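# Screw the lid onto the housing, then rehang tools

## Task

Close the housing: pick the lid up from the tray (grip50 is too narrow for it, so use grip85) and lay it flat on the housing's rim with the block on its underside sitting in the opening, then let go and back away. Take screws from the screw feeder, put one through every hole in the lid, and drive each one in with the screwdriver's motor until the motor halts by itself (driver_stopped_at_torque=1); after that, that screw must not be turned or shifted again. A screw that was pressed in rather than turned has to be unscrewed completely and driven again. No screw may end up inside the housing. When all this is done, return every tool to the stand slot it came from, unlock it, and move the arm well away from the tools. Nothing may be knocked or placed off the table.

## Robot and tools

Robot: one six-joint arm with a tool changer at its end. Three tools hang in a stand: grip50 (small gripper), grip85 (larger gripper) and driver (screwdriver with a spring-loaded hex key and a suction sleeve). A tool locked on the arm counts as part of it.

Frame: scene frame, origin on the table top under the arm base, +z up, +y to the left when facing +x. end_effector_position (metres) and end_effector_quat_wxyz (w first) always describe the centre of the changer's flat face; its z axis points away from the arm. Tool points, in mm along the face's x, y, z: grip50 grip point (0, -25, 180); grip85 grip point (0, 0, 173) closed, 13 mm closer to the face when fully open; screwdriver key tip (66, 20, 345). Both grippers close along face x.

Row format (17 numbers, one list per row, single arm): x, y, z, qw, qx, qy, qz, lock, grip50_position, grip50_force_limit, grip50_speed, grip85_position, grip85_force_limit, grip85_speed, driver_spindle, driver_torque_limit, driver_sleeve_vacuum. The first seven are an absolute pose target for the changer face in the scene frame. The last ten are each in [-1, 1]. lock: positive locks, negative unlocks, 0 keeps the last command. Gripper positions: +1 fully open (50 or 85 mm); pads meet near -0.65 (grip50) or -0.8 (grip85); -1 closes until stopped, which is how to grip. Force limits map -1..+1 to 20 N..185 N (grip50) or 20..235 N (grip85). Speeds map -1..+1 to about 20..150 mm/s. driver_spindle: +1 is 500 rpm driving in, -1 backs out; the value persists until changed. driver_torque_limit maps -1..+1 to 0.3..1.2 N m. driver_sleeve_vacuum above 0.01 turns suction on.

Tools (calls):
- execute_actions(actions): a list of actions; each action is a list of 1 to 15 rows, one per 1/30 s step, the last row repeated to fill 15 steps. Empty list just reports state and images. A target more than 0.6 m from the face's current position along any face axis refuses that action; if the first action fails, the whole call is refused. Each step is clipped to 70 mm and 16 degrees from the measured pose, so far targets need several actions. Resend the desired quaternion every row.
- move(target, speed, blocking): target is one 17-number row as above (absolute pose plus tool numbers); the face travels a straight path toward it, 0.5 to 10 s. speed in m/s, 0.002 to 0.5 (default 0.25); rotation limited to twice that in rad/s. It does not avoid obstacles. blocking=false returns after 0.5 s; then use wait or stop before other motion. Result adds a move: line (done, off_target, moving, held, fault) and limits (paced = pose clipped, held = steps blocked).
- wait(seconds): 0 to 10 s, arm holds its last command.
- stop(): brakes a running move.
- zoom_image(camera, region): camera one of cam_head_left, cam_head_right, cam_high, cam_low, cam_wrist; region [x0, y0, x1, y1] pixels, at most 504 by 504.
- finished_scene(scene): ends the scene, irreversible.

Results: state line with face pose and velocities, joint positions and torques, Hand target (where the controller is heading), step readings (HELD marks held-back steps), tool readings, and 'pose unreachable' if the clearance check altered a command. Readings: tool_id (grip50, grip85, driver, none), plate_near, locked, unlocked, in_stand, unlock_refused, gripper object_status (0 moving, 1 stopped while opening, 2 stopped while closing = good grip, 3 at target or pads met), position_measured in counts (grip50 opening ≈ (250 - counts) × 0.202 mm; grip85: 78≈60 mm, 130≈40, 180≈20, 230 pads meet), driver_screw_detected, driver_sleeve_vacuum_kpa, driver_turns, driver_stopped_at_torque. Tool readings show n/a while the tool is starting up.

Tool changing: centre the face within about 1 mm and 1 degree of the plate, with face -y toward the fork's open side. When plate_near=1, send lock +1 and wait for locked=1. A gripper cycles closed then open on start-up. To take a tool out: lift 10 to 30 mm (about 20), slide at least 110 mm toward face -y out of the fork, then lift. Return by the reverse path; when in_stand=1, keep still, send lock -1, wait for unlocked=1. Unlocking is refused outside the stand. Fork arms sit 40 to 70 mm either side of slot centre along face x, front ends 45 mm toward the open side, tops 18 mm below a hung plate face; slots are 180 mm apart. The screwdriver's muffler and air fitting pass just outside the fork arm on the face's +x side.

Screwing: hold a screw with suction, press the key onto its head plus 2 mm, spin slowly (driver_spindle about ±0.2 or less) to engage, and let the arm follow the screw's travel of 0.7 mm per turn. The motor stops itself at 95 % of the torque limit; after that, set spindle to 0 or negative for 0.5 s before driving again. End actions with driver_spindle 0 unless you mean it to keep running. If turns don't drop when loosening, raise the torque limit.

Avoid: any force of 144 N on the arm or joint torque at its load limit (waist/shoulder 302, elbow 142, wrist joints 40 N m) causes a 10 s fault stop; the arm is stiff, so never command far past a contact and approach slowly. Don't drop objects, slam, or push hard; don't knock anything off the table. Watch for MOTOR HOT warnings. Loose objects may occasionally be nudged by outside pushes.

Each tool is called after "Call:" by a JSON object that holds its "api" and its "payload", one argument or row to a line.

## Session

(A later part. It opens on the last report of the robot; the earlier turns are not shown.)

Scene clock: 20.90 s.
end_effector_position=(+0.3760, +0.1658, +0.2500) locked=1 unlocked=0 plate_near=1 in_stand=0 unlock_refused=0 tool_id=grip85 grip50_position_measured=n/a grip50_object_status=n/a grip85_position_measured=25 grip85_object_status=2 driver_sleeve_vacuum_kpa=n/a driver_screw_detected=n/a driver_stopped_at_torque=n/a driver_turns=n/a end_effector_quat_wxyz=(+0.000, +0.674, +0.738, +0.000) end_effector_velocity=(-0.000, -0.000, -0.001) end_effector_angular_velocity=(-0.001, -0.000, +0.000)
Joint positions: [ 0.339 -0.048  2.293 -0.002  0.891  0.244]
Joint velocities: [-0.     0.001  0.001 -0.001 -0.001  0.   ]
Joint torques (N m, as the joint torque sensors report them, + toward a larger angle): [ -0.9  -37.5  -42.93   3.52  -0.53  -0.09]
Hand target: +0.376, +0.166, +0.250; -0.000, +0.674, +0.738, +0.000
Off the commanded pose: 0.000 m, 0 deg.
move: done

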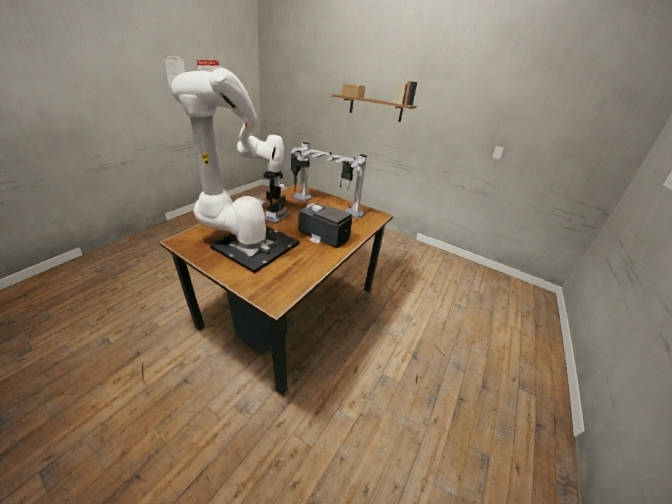

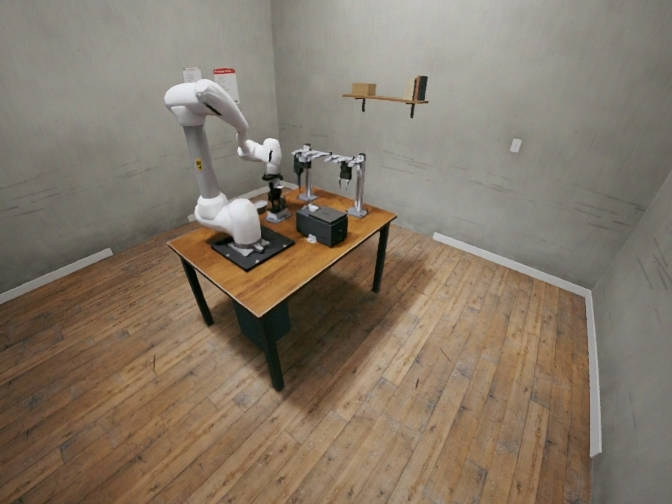

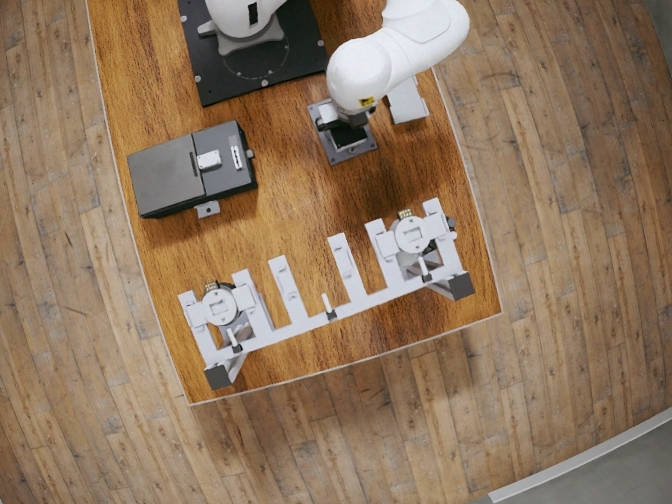

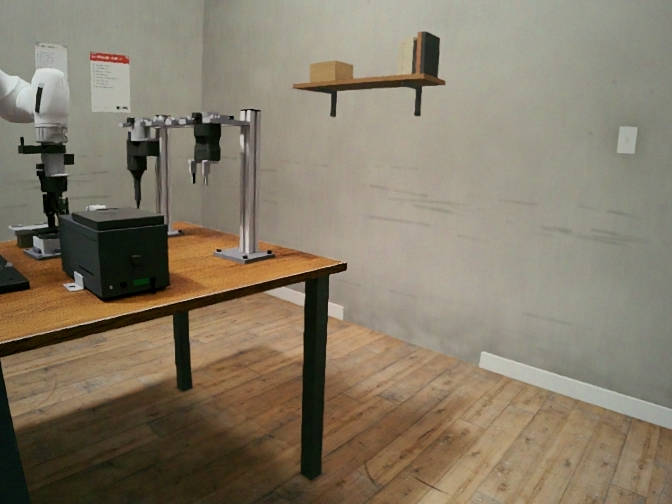

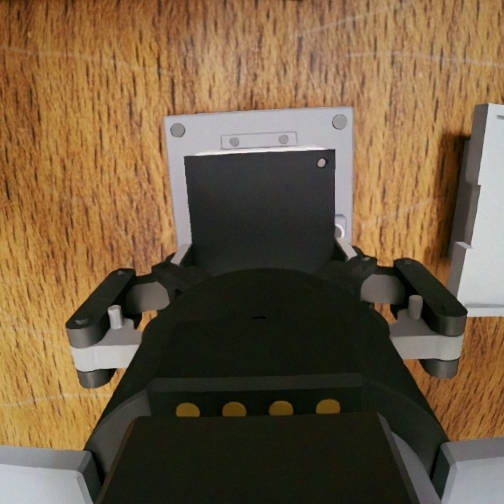

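Call:
{"api": "move", "payload": {
  "target": [0.3754,0.1658,0.2445,0,0.67301,0.73963,0,0,1,0,0,-1,-0.4,-0.6,0,0,0],
  "speed": 0.015
}}

Call:
{"api": "zoom_image", "payload": {
  "camera": "cam_wrist",
  "region": [290,135,345,175]
}}

Call:
{"api": "zoom_image", "payload": {
  "camera": "cam_wrist",
  "region": [175,140,230,180]
}}

Call:
{"api": "zoom_image", "payload": {
  "camera": "cam_low",
  "region": [10,210,70,260]
}}

Scene clock: 22.07 s.
end_effector_position=(+0.3754, +0.1658, +0.2445) locked=1 unlocked=0 plate_near=1 in_stand=0 unlock_refused=0 tool_id=grip85 grip50_position_measured=n/a grip50_object_status=n/a grip85_position_measured=25 grip85_object_status=2 driver_sleeve_vacuum_kpa=n/a driver_screw_detected=n/a driver_stopped_at_torque=n/a driver_turns=n/a end_effector_quat_wxyz=(-0.000, +0.673, +0.740, +0.000) end_effector_velocity=(+0.000, +0.000, -0.000) end_effector_angular_velocity=(+0.000, -0.001, -0.000)
Joint positions: [ 0.34  -0.042  2.299 -0.002  0.877  0.241]
Joint velocities: [-0.     0.     0.     0.    -0.001  0.   ]
Joint torques (N m, as the joint torque sensors report them, + toward a larger angle): [  0.71 -36.65 -42.86   3.25  -0.19   0.  ]
Hand target: +0.375, +0.166, +0.244; -0.000, +0.673, +0.740, +0.000
Off the commanded pose: 0.000 m, 0 deg.
move: done

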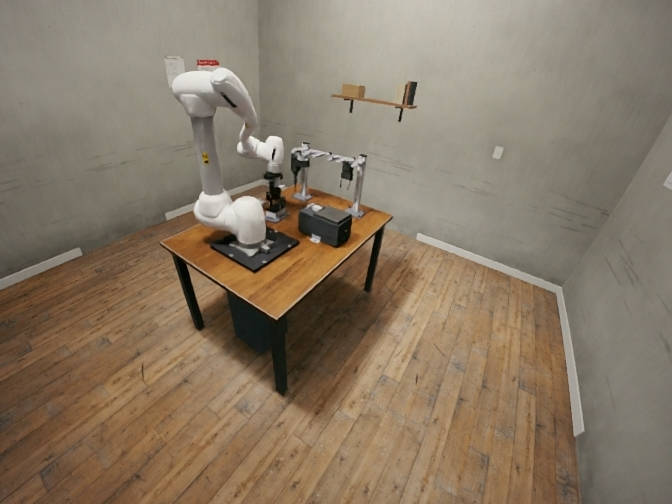

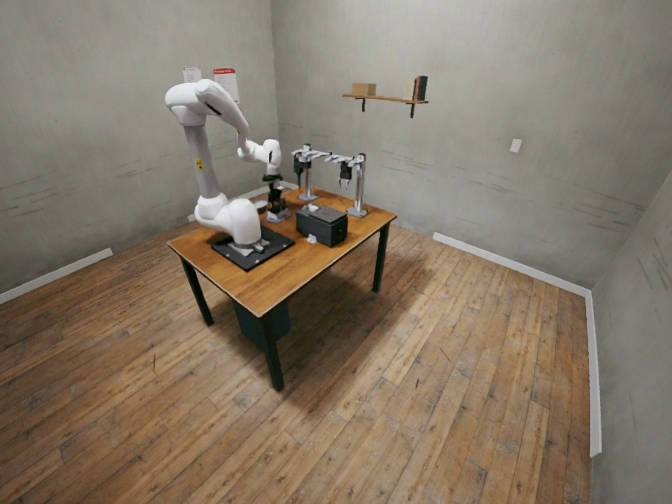

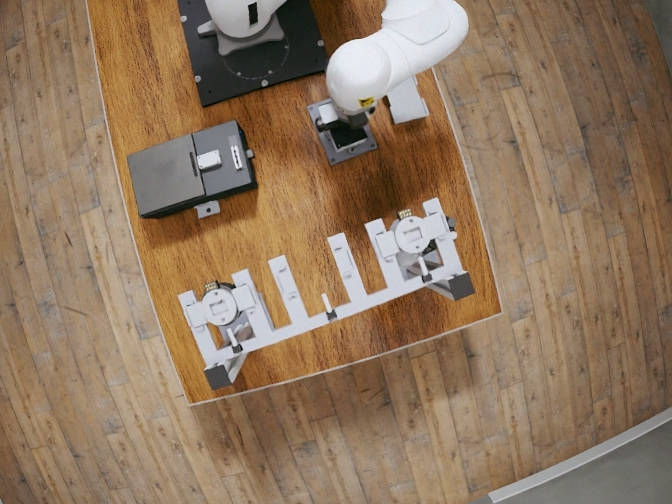

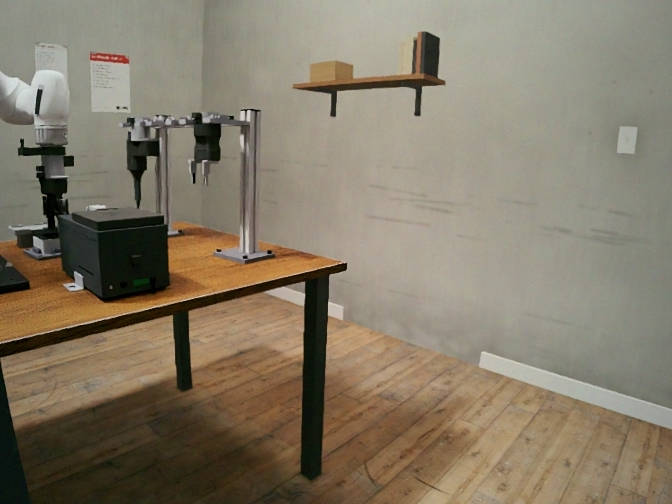

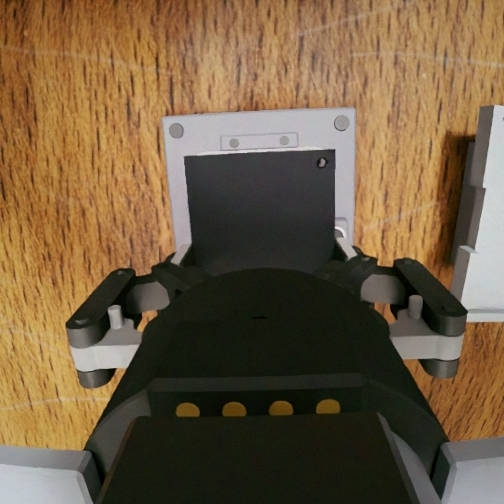

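Region (290, 135, 345, 175) of cam_wrist's 504x504 image, scaled by 9.164, with more detail than that image has; it fills the top 367 rows of this view, and the rest is white.

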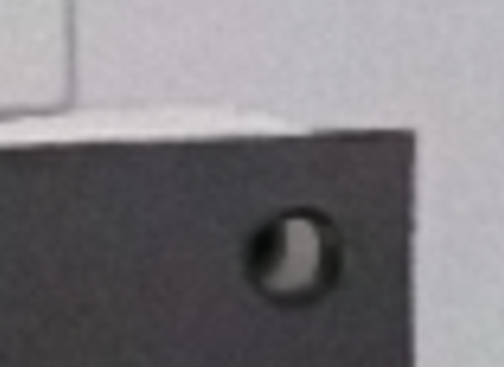

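Region (175, 140, 230, 180) of cam_wrist's 504x504 image, scaled by 9.164, with more detail than that image has; it fills the top 367 rows of this view, and the rest is white.

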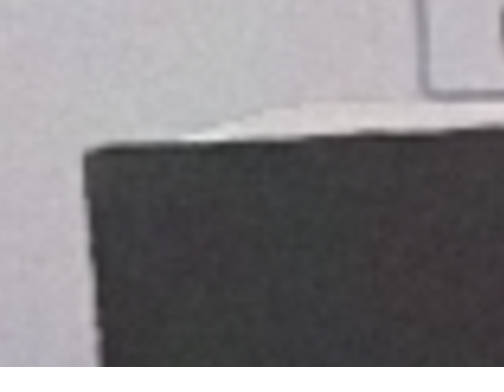

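Region (10, 210, 70, 260) of cam_low's 672x504 image, scaled by 8.400, with more detail than that image has.

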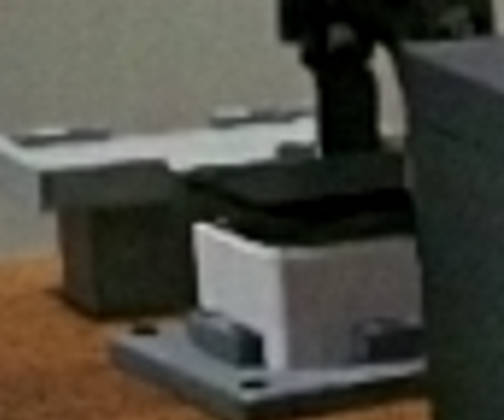

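Call:
{"api": "move", "payload": {
  "target": [0.3754,0.1658,0.2405,0,0.67301,0.73963,0,0,1,0,0,-1,-0.4,-0.6,0,0,0],
  "speed": 0.01
}}

Call:
{"api": "zoom_image", "payload": {
  "camera": "cam_wrist",
  "region": [290,135,345,175]
}}

Call:
{"api": "zoom_image", "payload": {
  "camera": "cam_low",
  "region": [10,210,70,260]
}}

Scene clock: 22.93 s.
end_effector_position=(+0.3754, +0.1658, +0.2405) locked=1 unlocked=0 plate_near=1 in_stand=0 unlock_refused=0 tool_id=grip85 grip50_position_measured=n/a grip50_object_status=n/a grip85_position_measured=25 grip85_object_status=2 driver_sleeve_vacuum_kpa=n/a driver_screw_detected=n/a driver_stopped_at_torque=n/a driver_turns=n/a end_effector_quat_wxyz=(-0.000, +0.673, +0.740, +0.000) end_effector_velocity=(+0.000, -0.000, +0.000) end_effector_angular_velocity=(-0.000, -0.001, -0.000)
Joint positions: [ 0.34  -0.036  2.303 -0.003  0.868  0.241]
Joint velocities: [-0.001 -0.     0.    -0.001 -0.001  0.   ]
Joint torques (N m, as the joint torque sensors report them, + toward a larger angle): [ -1.09 -37.83 -42.48   3.48  -0.27   0.17]
Hand target: +0.375, +0.166, +0.240; -0.000, +0.673, +0.740, +0.000
Off the commanded pose: 0.000 m, 0 deg.
move: done

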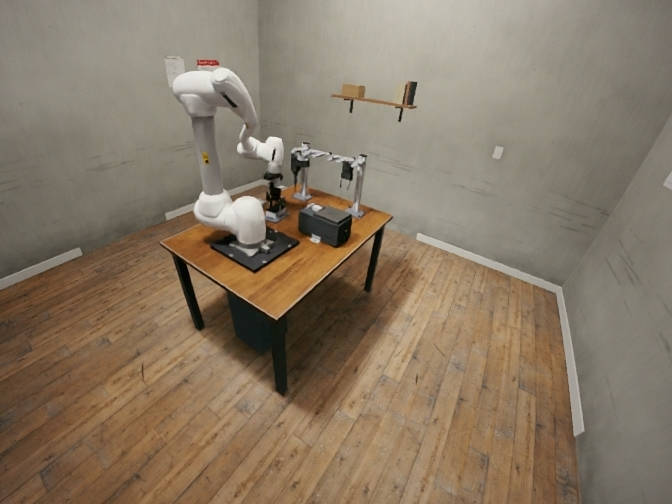

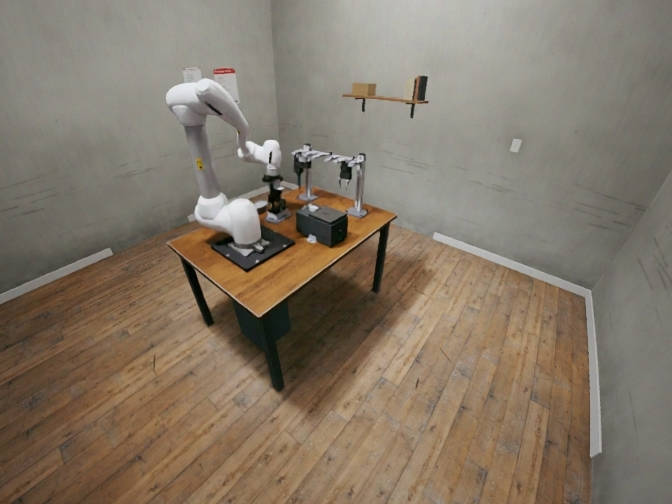

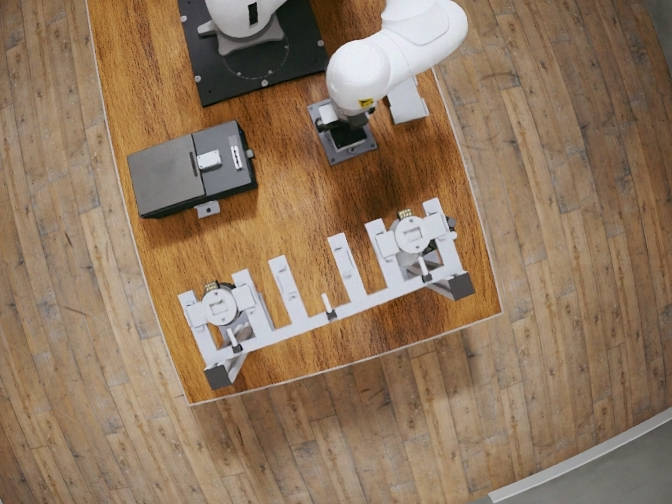

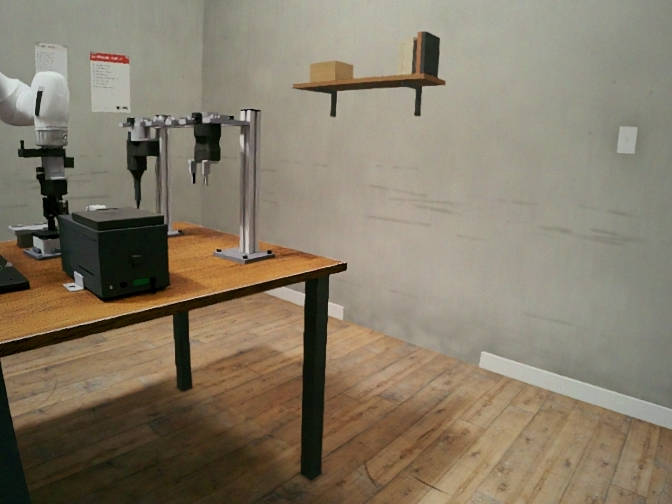

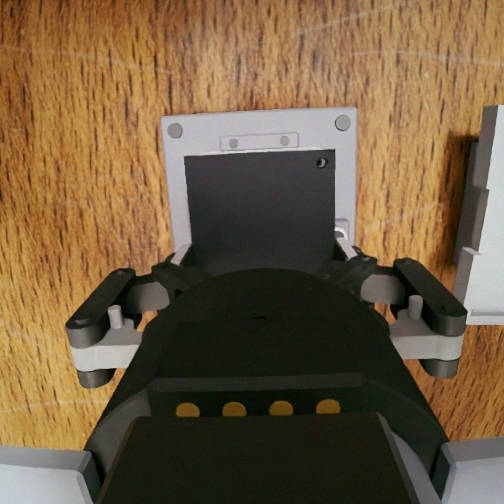

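Region (290, 135, 345, 175) of cam_wrist's 504x504 image, scaled by 9.164, with more detail than that image has; it fills the top 367 rows of this view, and the rest is white.

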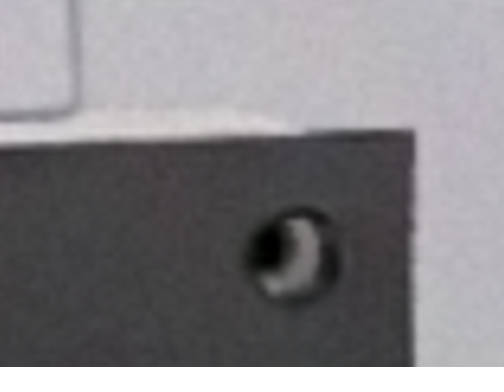

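Region (10, 210, 70, 260) of cam_low's 672x504 image, scaled by 8.400, with more detail than that image has.

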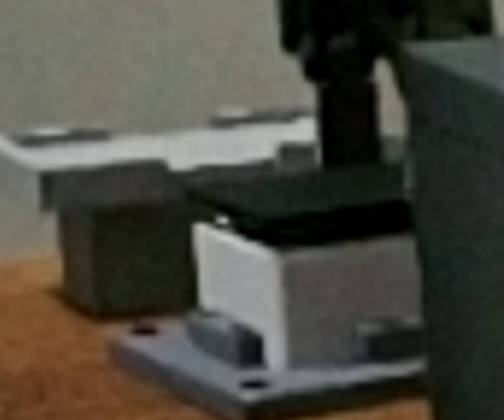

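Call:
{"api": "move", "payload": {
  "target": [0.3754,0.1658,0.2383,0,0.67301,0.73963,0,0,1,0,0,-1,-0.4,-0.6,0,0,0],
  "speed": 0.007
}}

Scene clock: 23.83 s.
end_effector_position=(+0.3754, +0.1658, +0.2383) locked=1 unlocked=0 plate_near=1 in_stand=0 unlock_refused=0 tool_id=grip85 grip50_position_measured=n/a grip50_object_status=n/a grip85_position_measured=25 grip85_object_status=2 driver_sleeve_vacuum_kpa=n/a driver_screw_detected=n/a driver_stopped_at_torque=n/a driver_turns=n/a end_effector_quat_wxyz=(+0.000, +0.673, +0.740, +0.000) end_effector_velocity=(+0.000, -0.000, -0.000) end_effector_angular_velocity=(+0.000, -0.000, -0.000)
Joint positions: [ 0.34  -0.033  2.306 -0.003  0.863  0.241]
Joint velocities: [-0. -0.  0.  0. -0. -0.]
Joint torques (N m, as the joint torque sensors report them, + toward a larger angle): [ -0.51 -38.15 -42.69   3.38  -0.21   0.04]
Hand target: +0.375, +0.166, +0.238; -0.000, +0.673, +0.740, +0.000
Off the commanded pose: 0.000 m, 0 deg.
move: done

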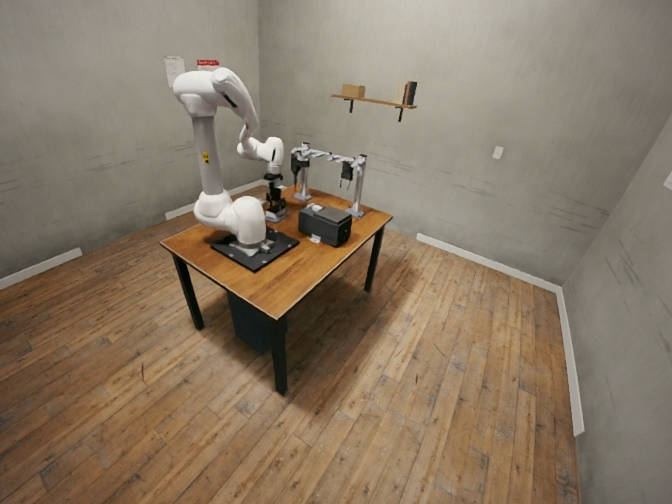

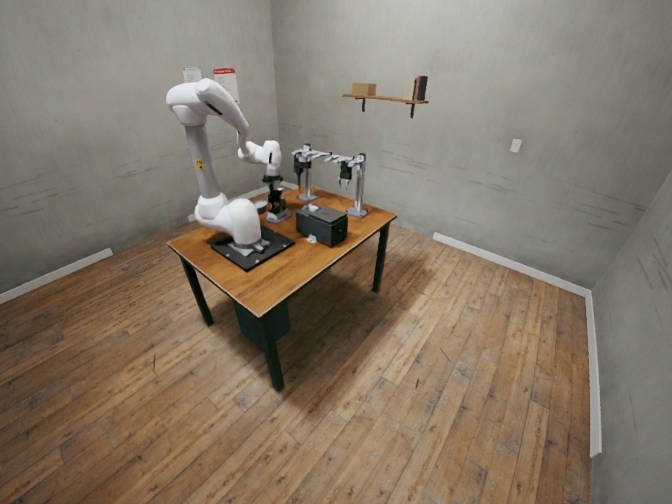

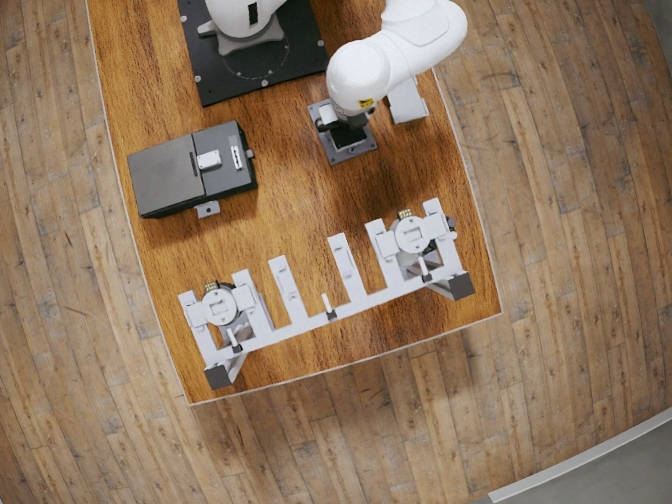

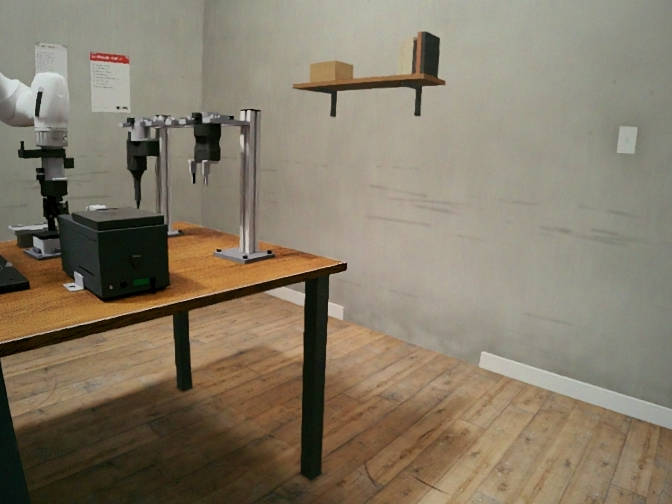

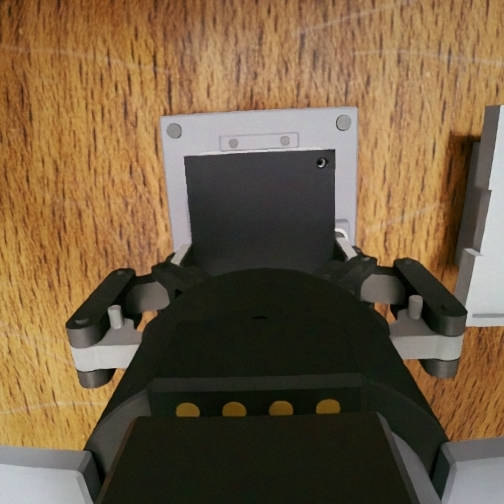

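Call:
{"api": "zoom_image", "payload": {
  "camera": "cam_wrist",
  "region": [305,145,340,175]
}}

Call:
{"api": "zoom_image", "payload": {
  "camera": "cam_low",
  "region": [25,220,65,250]
}}

Region (305, 145, 340, 175) of cam_wrist's 504x504 image, scaled by 14.400, with more detail than that image has; it fills the top 432 rows of this view, and the rest is white.

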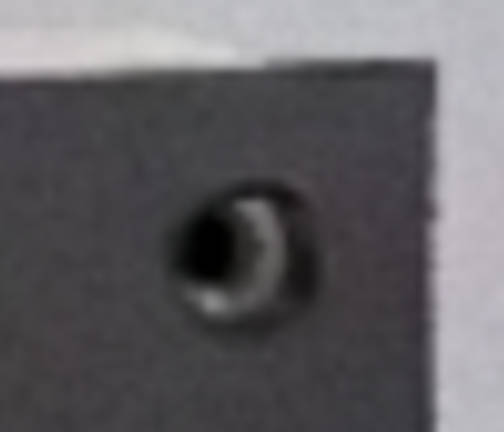

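Region (25, 220, 65, 250) of cam_low's 672x504 image, scaled by 12.600, with more detail than that image has; it fills the top 378 rows of this view, and the rest is white.

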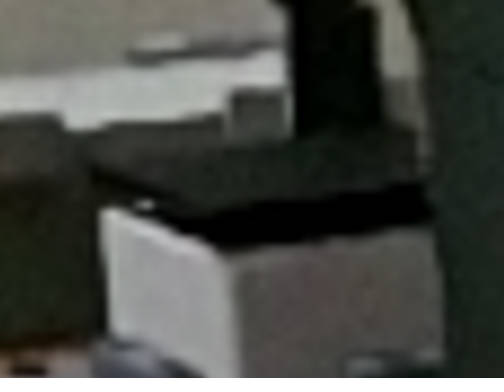

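Call:
{"api": "move", "payload": {
  "target": [0.3757,0.1658,0.2368,0,0.67301,0.73963,0,0,1,0,0,-1,-0.4,-0.6,0,0,0],
  "speed": 0.006
}}

Call:
{"api": "zoom_image", "payload": {
  "camera": "cam_wrist",
  "region": [305,145,340,175]
}}

Scene clock: 24.73 s.
end_effector_position=(+0.3757, +0.1658, +0.2368) locked=1 unlocked=0 plate_near=1 in_stand=0 unlock_refused=0 tool_id=grip85 grip50_position_measured=n/a grip50_object_status=n/a grip85_position_measured=25 grip85_object_status=2 driver_sleeve_vacuum_kpa=n/a driver_screw_detected=n/a driver_stopped_at_torque=n/a driver_turns=n/a end_effector_quat_wxyz=(+0.000, +0.673, +0.740, -0.000) end_effector_velocity=(+0.000, -0.000, -0.000) end_effector_angular_velocity=(-0.001, +0.000, +0.002)
Joint positions: [ 0.339 -0.03   2.307 -0.003  0.859  0.241]
Joint velocities: [-0.     0.     0.    -0.001 -0.    -0.001]
Joint torques (N m, as the joint torque sensors report them, + toward a larger angle): [ -0.55 -37.79 -42.56   3.35  -0.25   0.04]
Hand target: +0.376, +0.166, +0.237; -0.000, +0.673, +0.740, +0.000
Off the commanded pose: 0.000 m, 0 deg.
move: done

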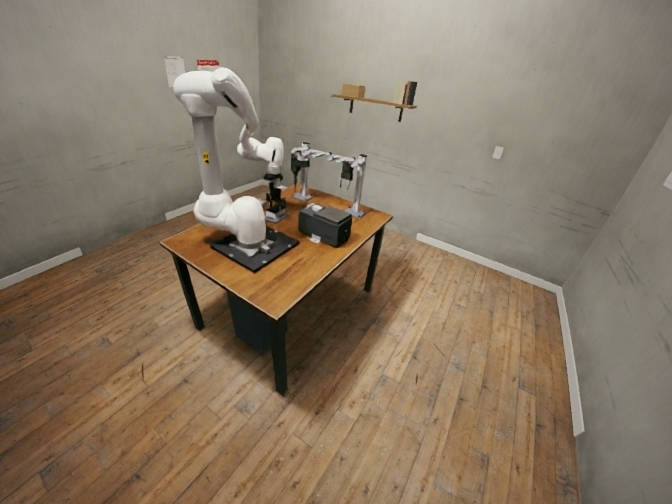

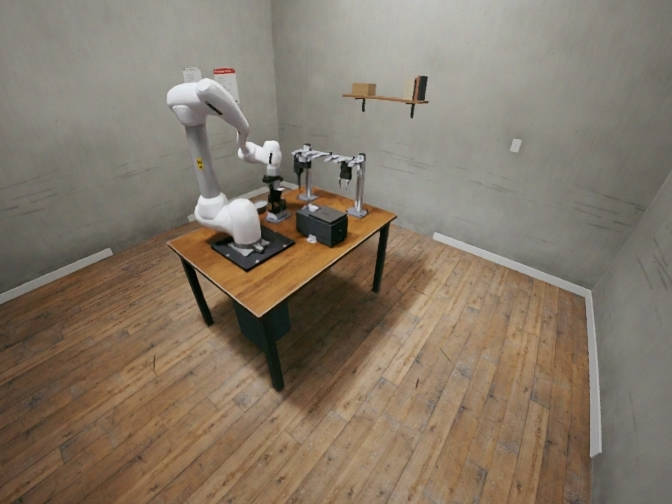

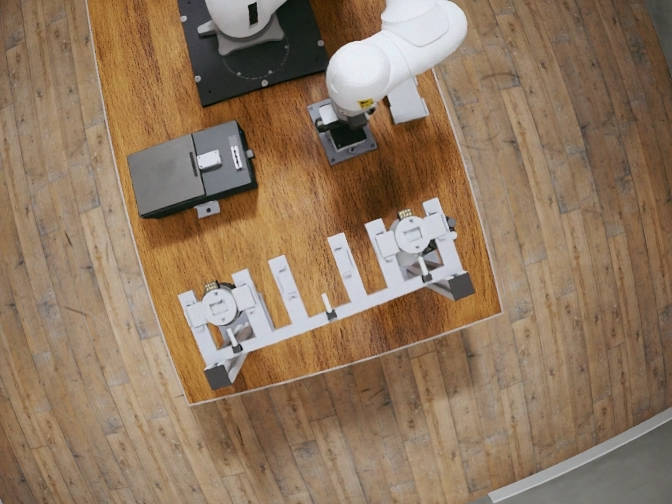

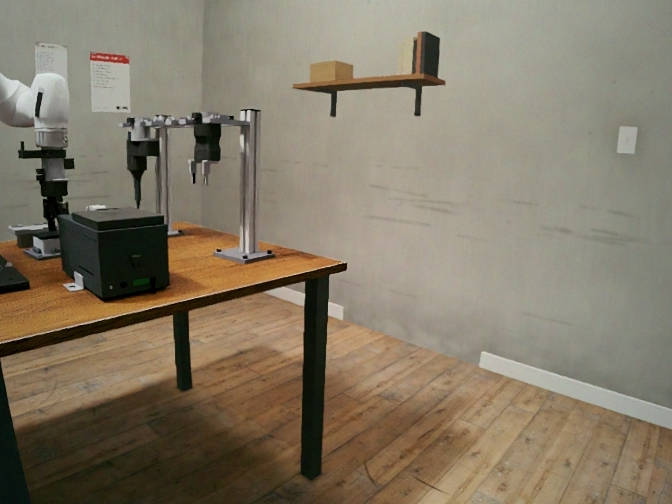

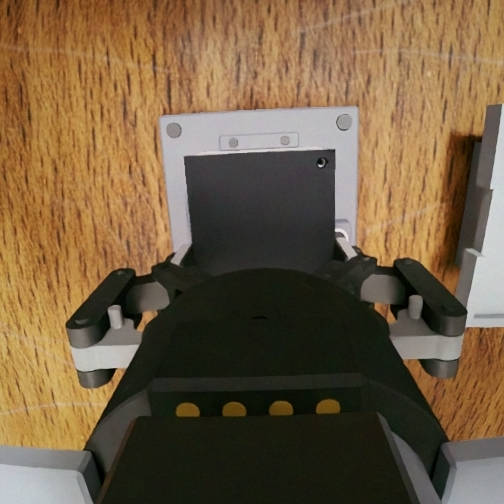

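Region (305, 145, 340, 175) of cam_wrist's 504x504 image, scaled by 14.400, with more detail than that image has; it fills the top 432 rows of this view, and the rest is white.

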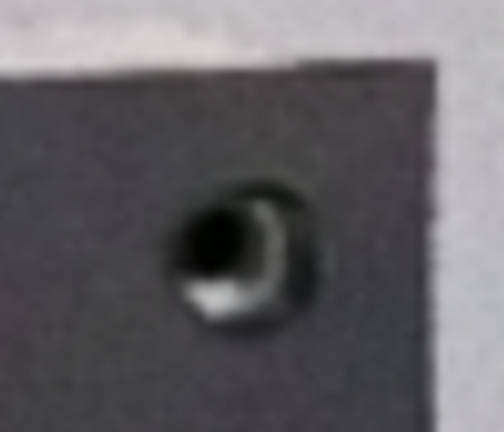

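Looks concentric. Continue down.

Call:
{"api": "move", "payload": {
  "target": [0.3757,0.1658,0.2357,0,0.67301,0.73963,0,0,1,0,0,-1,-0.4,-0.6,0,0,0],
  "speed": 0.005
}}

Scene clock: 25.50 s.
end_effector_position=(+0.3757, +0.1658, +0.2357) locked=1 unlocked=0 plate_near=1 in_stand=0 unlock_refused=0 tool_id=grip85 grip50_position_measured=n/a grip50_object_status=n/a grip85_position_measured=25 grip85_object_status=2 driver_sleeve_vacuum_kpa=n/a driver_screw_detected=n/a driver_stopped_at_torque=n/a driver_turns=n/a end_effector_quat_wxyz=(-0.000, +0.673, +0.740, +0.000) end_effector_velocity=(-0.000, +0.000, +0.000) end_effector_angular_velocity=(-0.000, +0.000, +0.001)
Joint positions: [ 0.339 -0.029  2.308 -0.003  0.856  0.241]
Joint velocities: [ 0.    -0.     0.     0.     0.    -0.001]
Joint torques (N m, as the joint torque sensors report them, + toward a larger angle): [ -0.2  -36.76 -42.27   3.22  -0.04  -0.03]
Hand target: +0.376, +0.166, +0.236; -0.000, +0.673, +0.740, +0.000
Off the commanded pose: 0.000 m, 0 deg.
move: done

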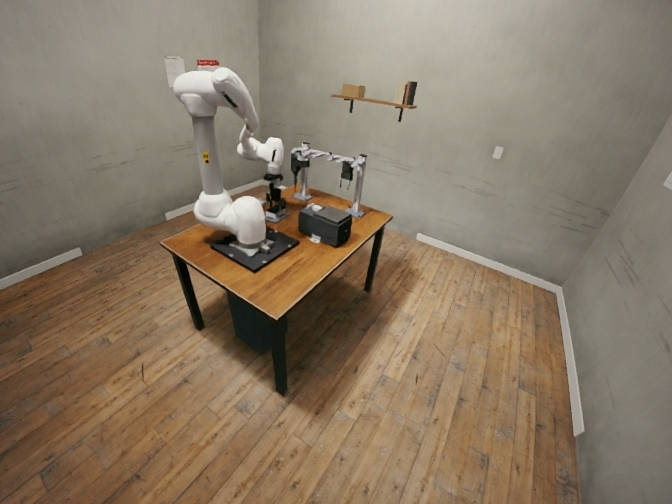

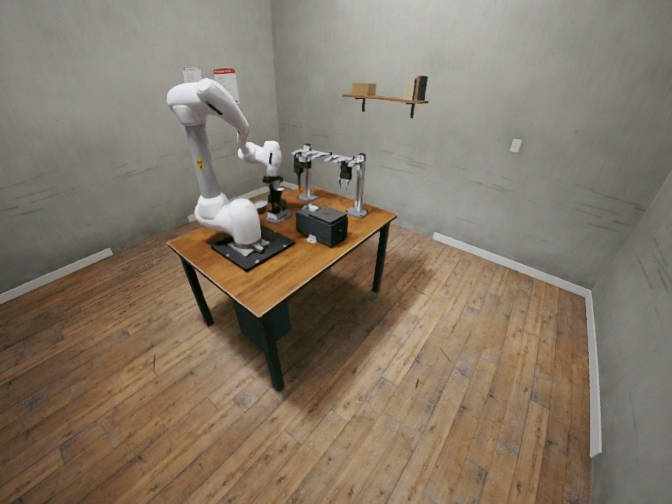

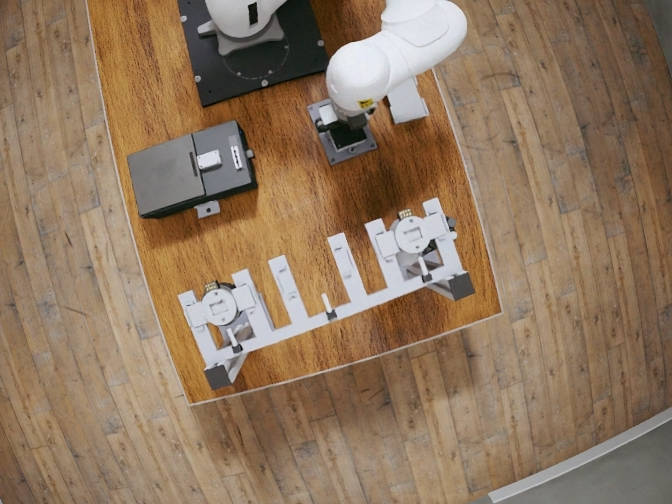

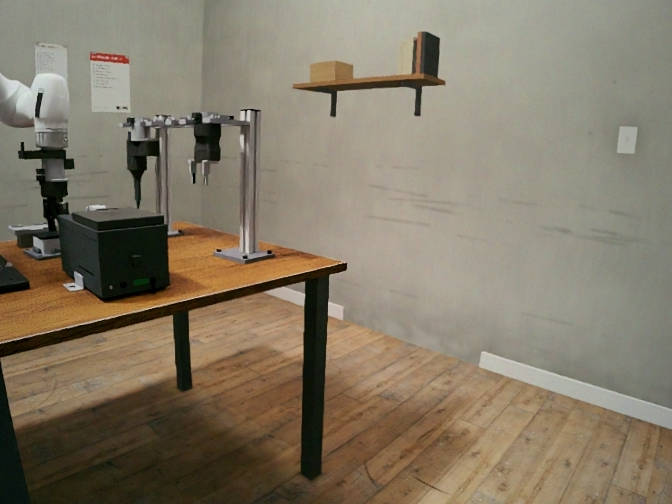

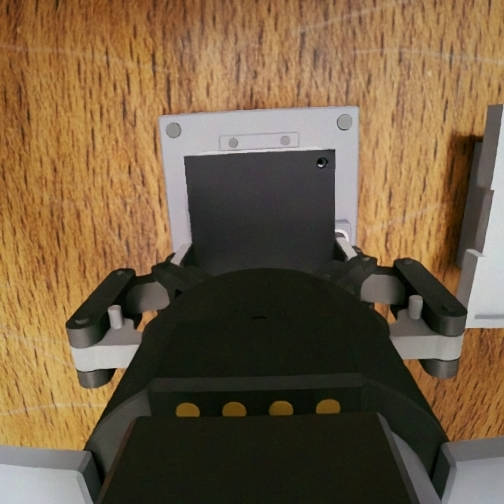

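Call:
{"api": "move", "payload": {
  "target": [0.3757,0.1658,0.2349,0,0.67301,0.73963,0,0,1,0,0,-1,-0.4,-0.6,0,0,0],
  "speed": 0.005
}}

Call:
{"api": "zoom_image", "payload": {
  "camera": "cam_low",
  "region": [25,220,65,250]
}}

Scene clock: 26.30 s.
end_effector_position=(+0.3757, +0.1658, +0.2349) locked=1 unlocked=0 plate_near=1 in_stand=0 unlock_refused=0 tool_id=grip85 grip50_position_measured=n/a grip50_object_status=n/a grip85_position_measured=25 grip85_object_status=2 driver_sleeve_vacuum_kpa=n/a driver_screw_detected=n/a driver_stopped_at_torque=n/a driver_turns=n/a end_effector_quat_wxyz=(+0.000, +0.673, +0.740, +0.000) end_effector_velocity=(+0.000, +0.000, +0.000) end_effector_angular_velocity=(-0.000, -0.001, +0.000)
Joint positions: [ 0.339 -0.028  2.309 -0.003  0.854  0.241]
Joint velocities: [ 0.    -0.    -0.    -0.001 -0.001 -0.   ]
Joint torques (N m, as the joint torque sensors report them, + toward a larger angle): [ -1.77 -38.05 -42.38   3.17  -0.23   0.14]
Hand target: +0.376, +0.166, +0.235; -0.000, +0.673, +0.740, +0.000
Off the commanded pose: 0.000 m, 0 deg.
move: done

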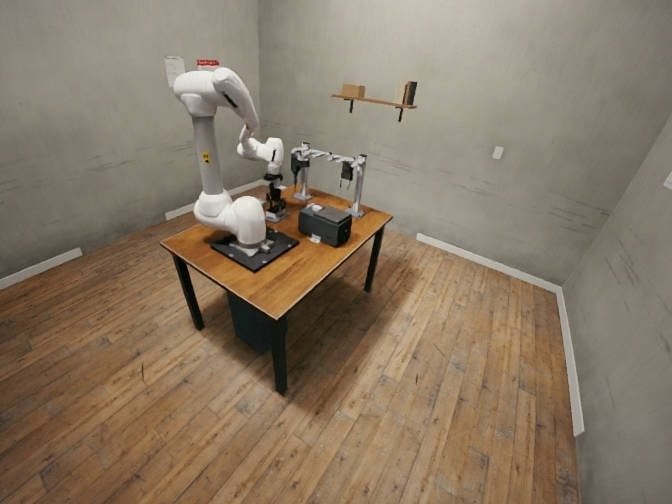

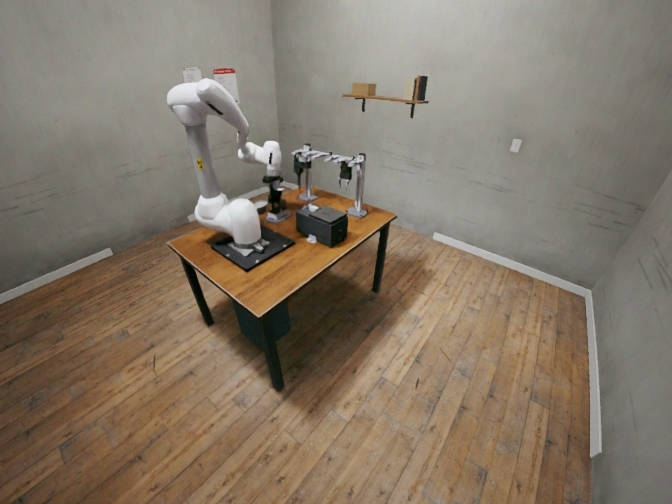

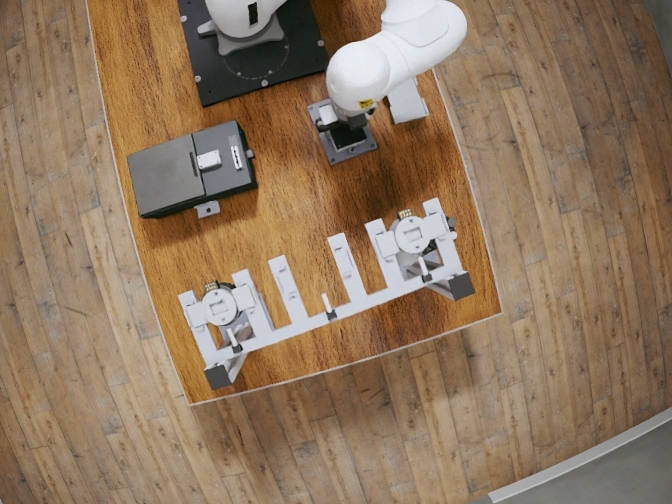

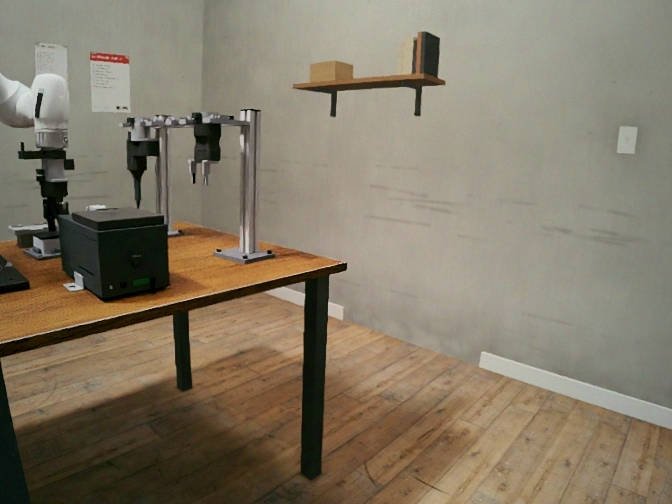

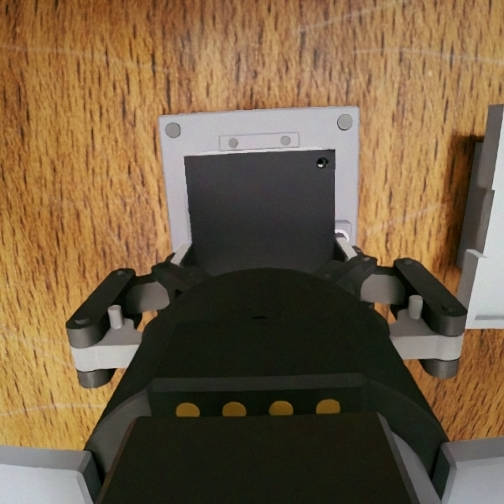

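Region (25, 220, 65, 250) of cam_low's 672x504 image, scaled by 12.600, with more detail than that image has; it fills the top 378 rows of this view, and the rest is white.

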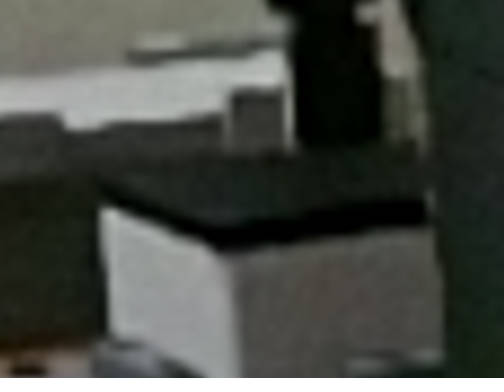

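Call:
{"api": "move", "payload": {
  "target": [0.3757,0.1658,0.2342,0,0.67301,0.73963,0,0,1,0,0,-1,-0.4,-0.6,0,0,0],
  "speed": 0.005
}}

Scene clock: 27.10 s.
end_effector_position=(+0.3757, +0.1658, +0.2342) locked=1 unlocked=0 plate_near=1 in_stand=0 unlock_refused=0 tool_id=grip85 grip50_position_measured=n/a grip50_object_status=n/a grip85_position_measured=25 grip85_object_status=2 driver_sleeve_vacuum_kpa=n/a driver_screw_detected=n/a driver_stopped_at_torque=n/a driver_turns=n/a end_effector_quat_wxyz=(+0.000, +0.673, +0.740, +0.000) end_effector_velocity=(+0.000, -0.000, -0.000) end_effector_angular_velocity=(+0.000, -0.000, +0.001)
Joint positions: [ 0.339 -0.027  2.309 -0.003  0.853  0.241]
Joint velocities: [-0.     0.     0.     0.    -0.001 -0.001]
Joint torques (N m, as the joint torque sensors report them, + toward a larger angle): [ -0.26 -37.13 -42.03   3.3   -0.28   0.1 ]
Hand target: +0.376, +0.166, +0.234; -0.000, +0.673, +0.740, +0.000
Off the commanded pose: 0.000 m, 0 deg.
move: done

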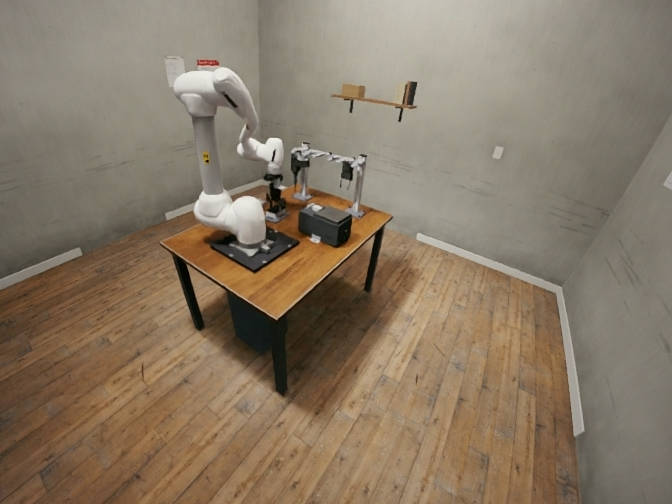

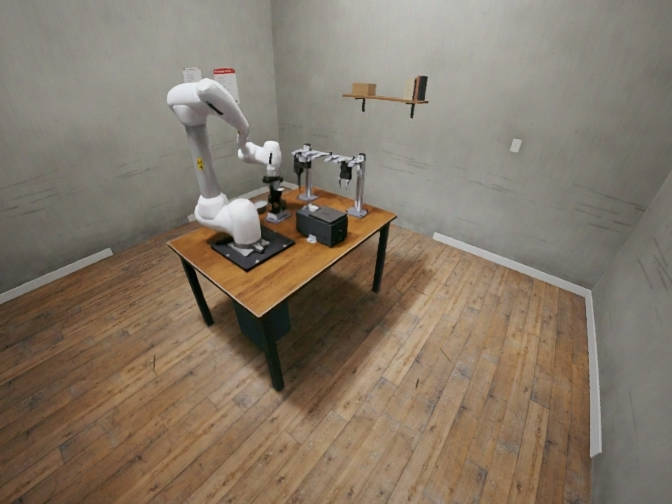

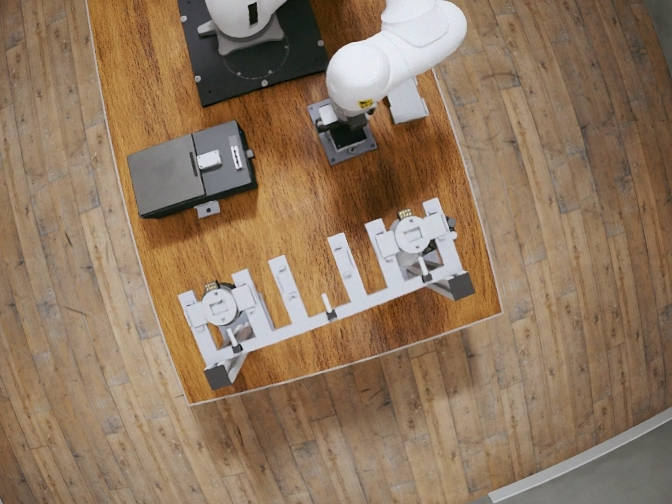

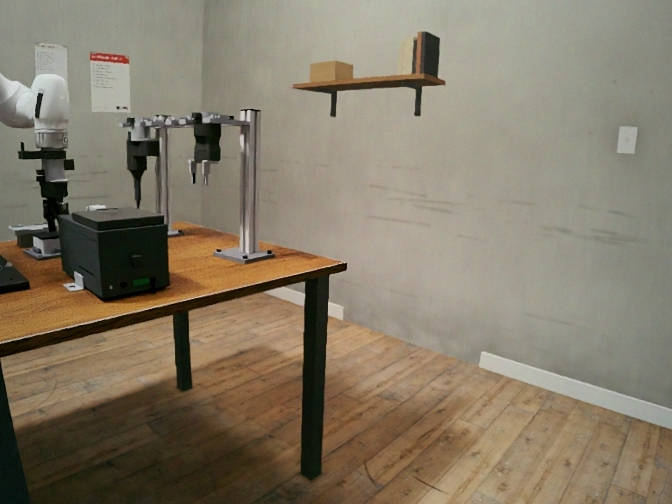

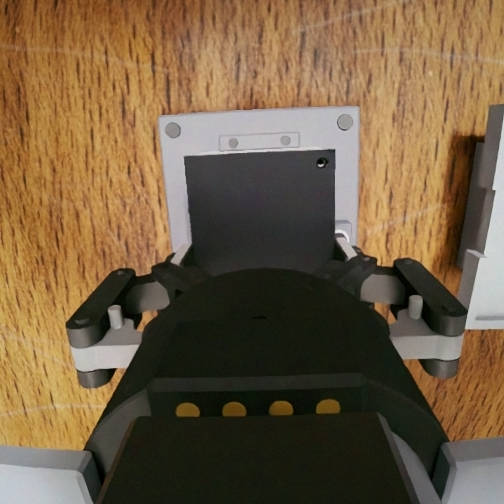

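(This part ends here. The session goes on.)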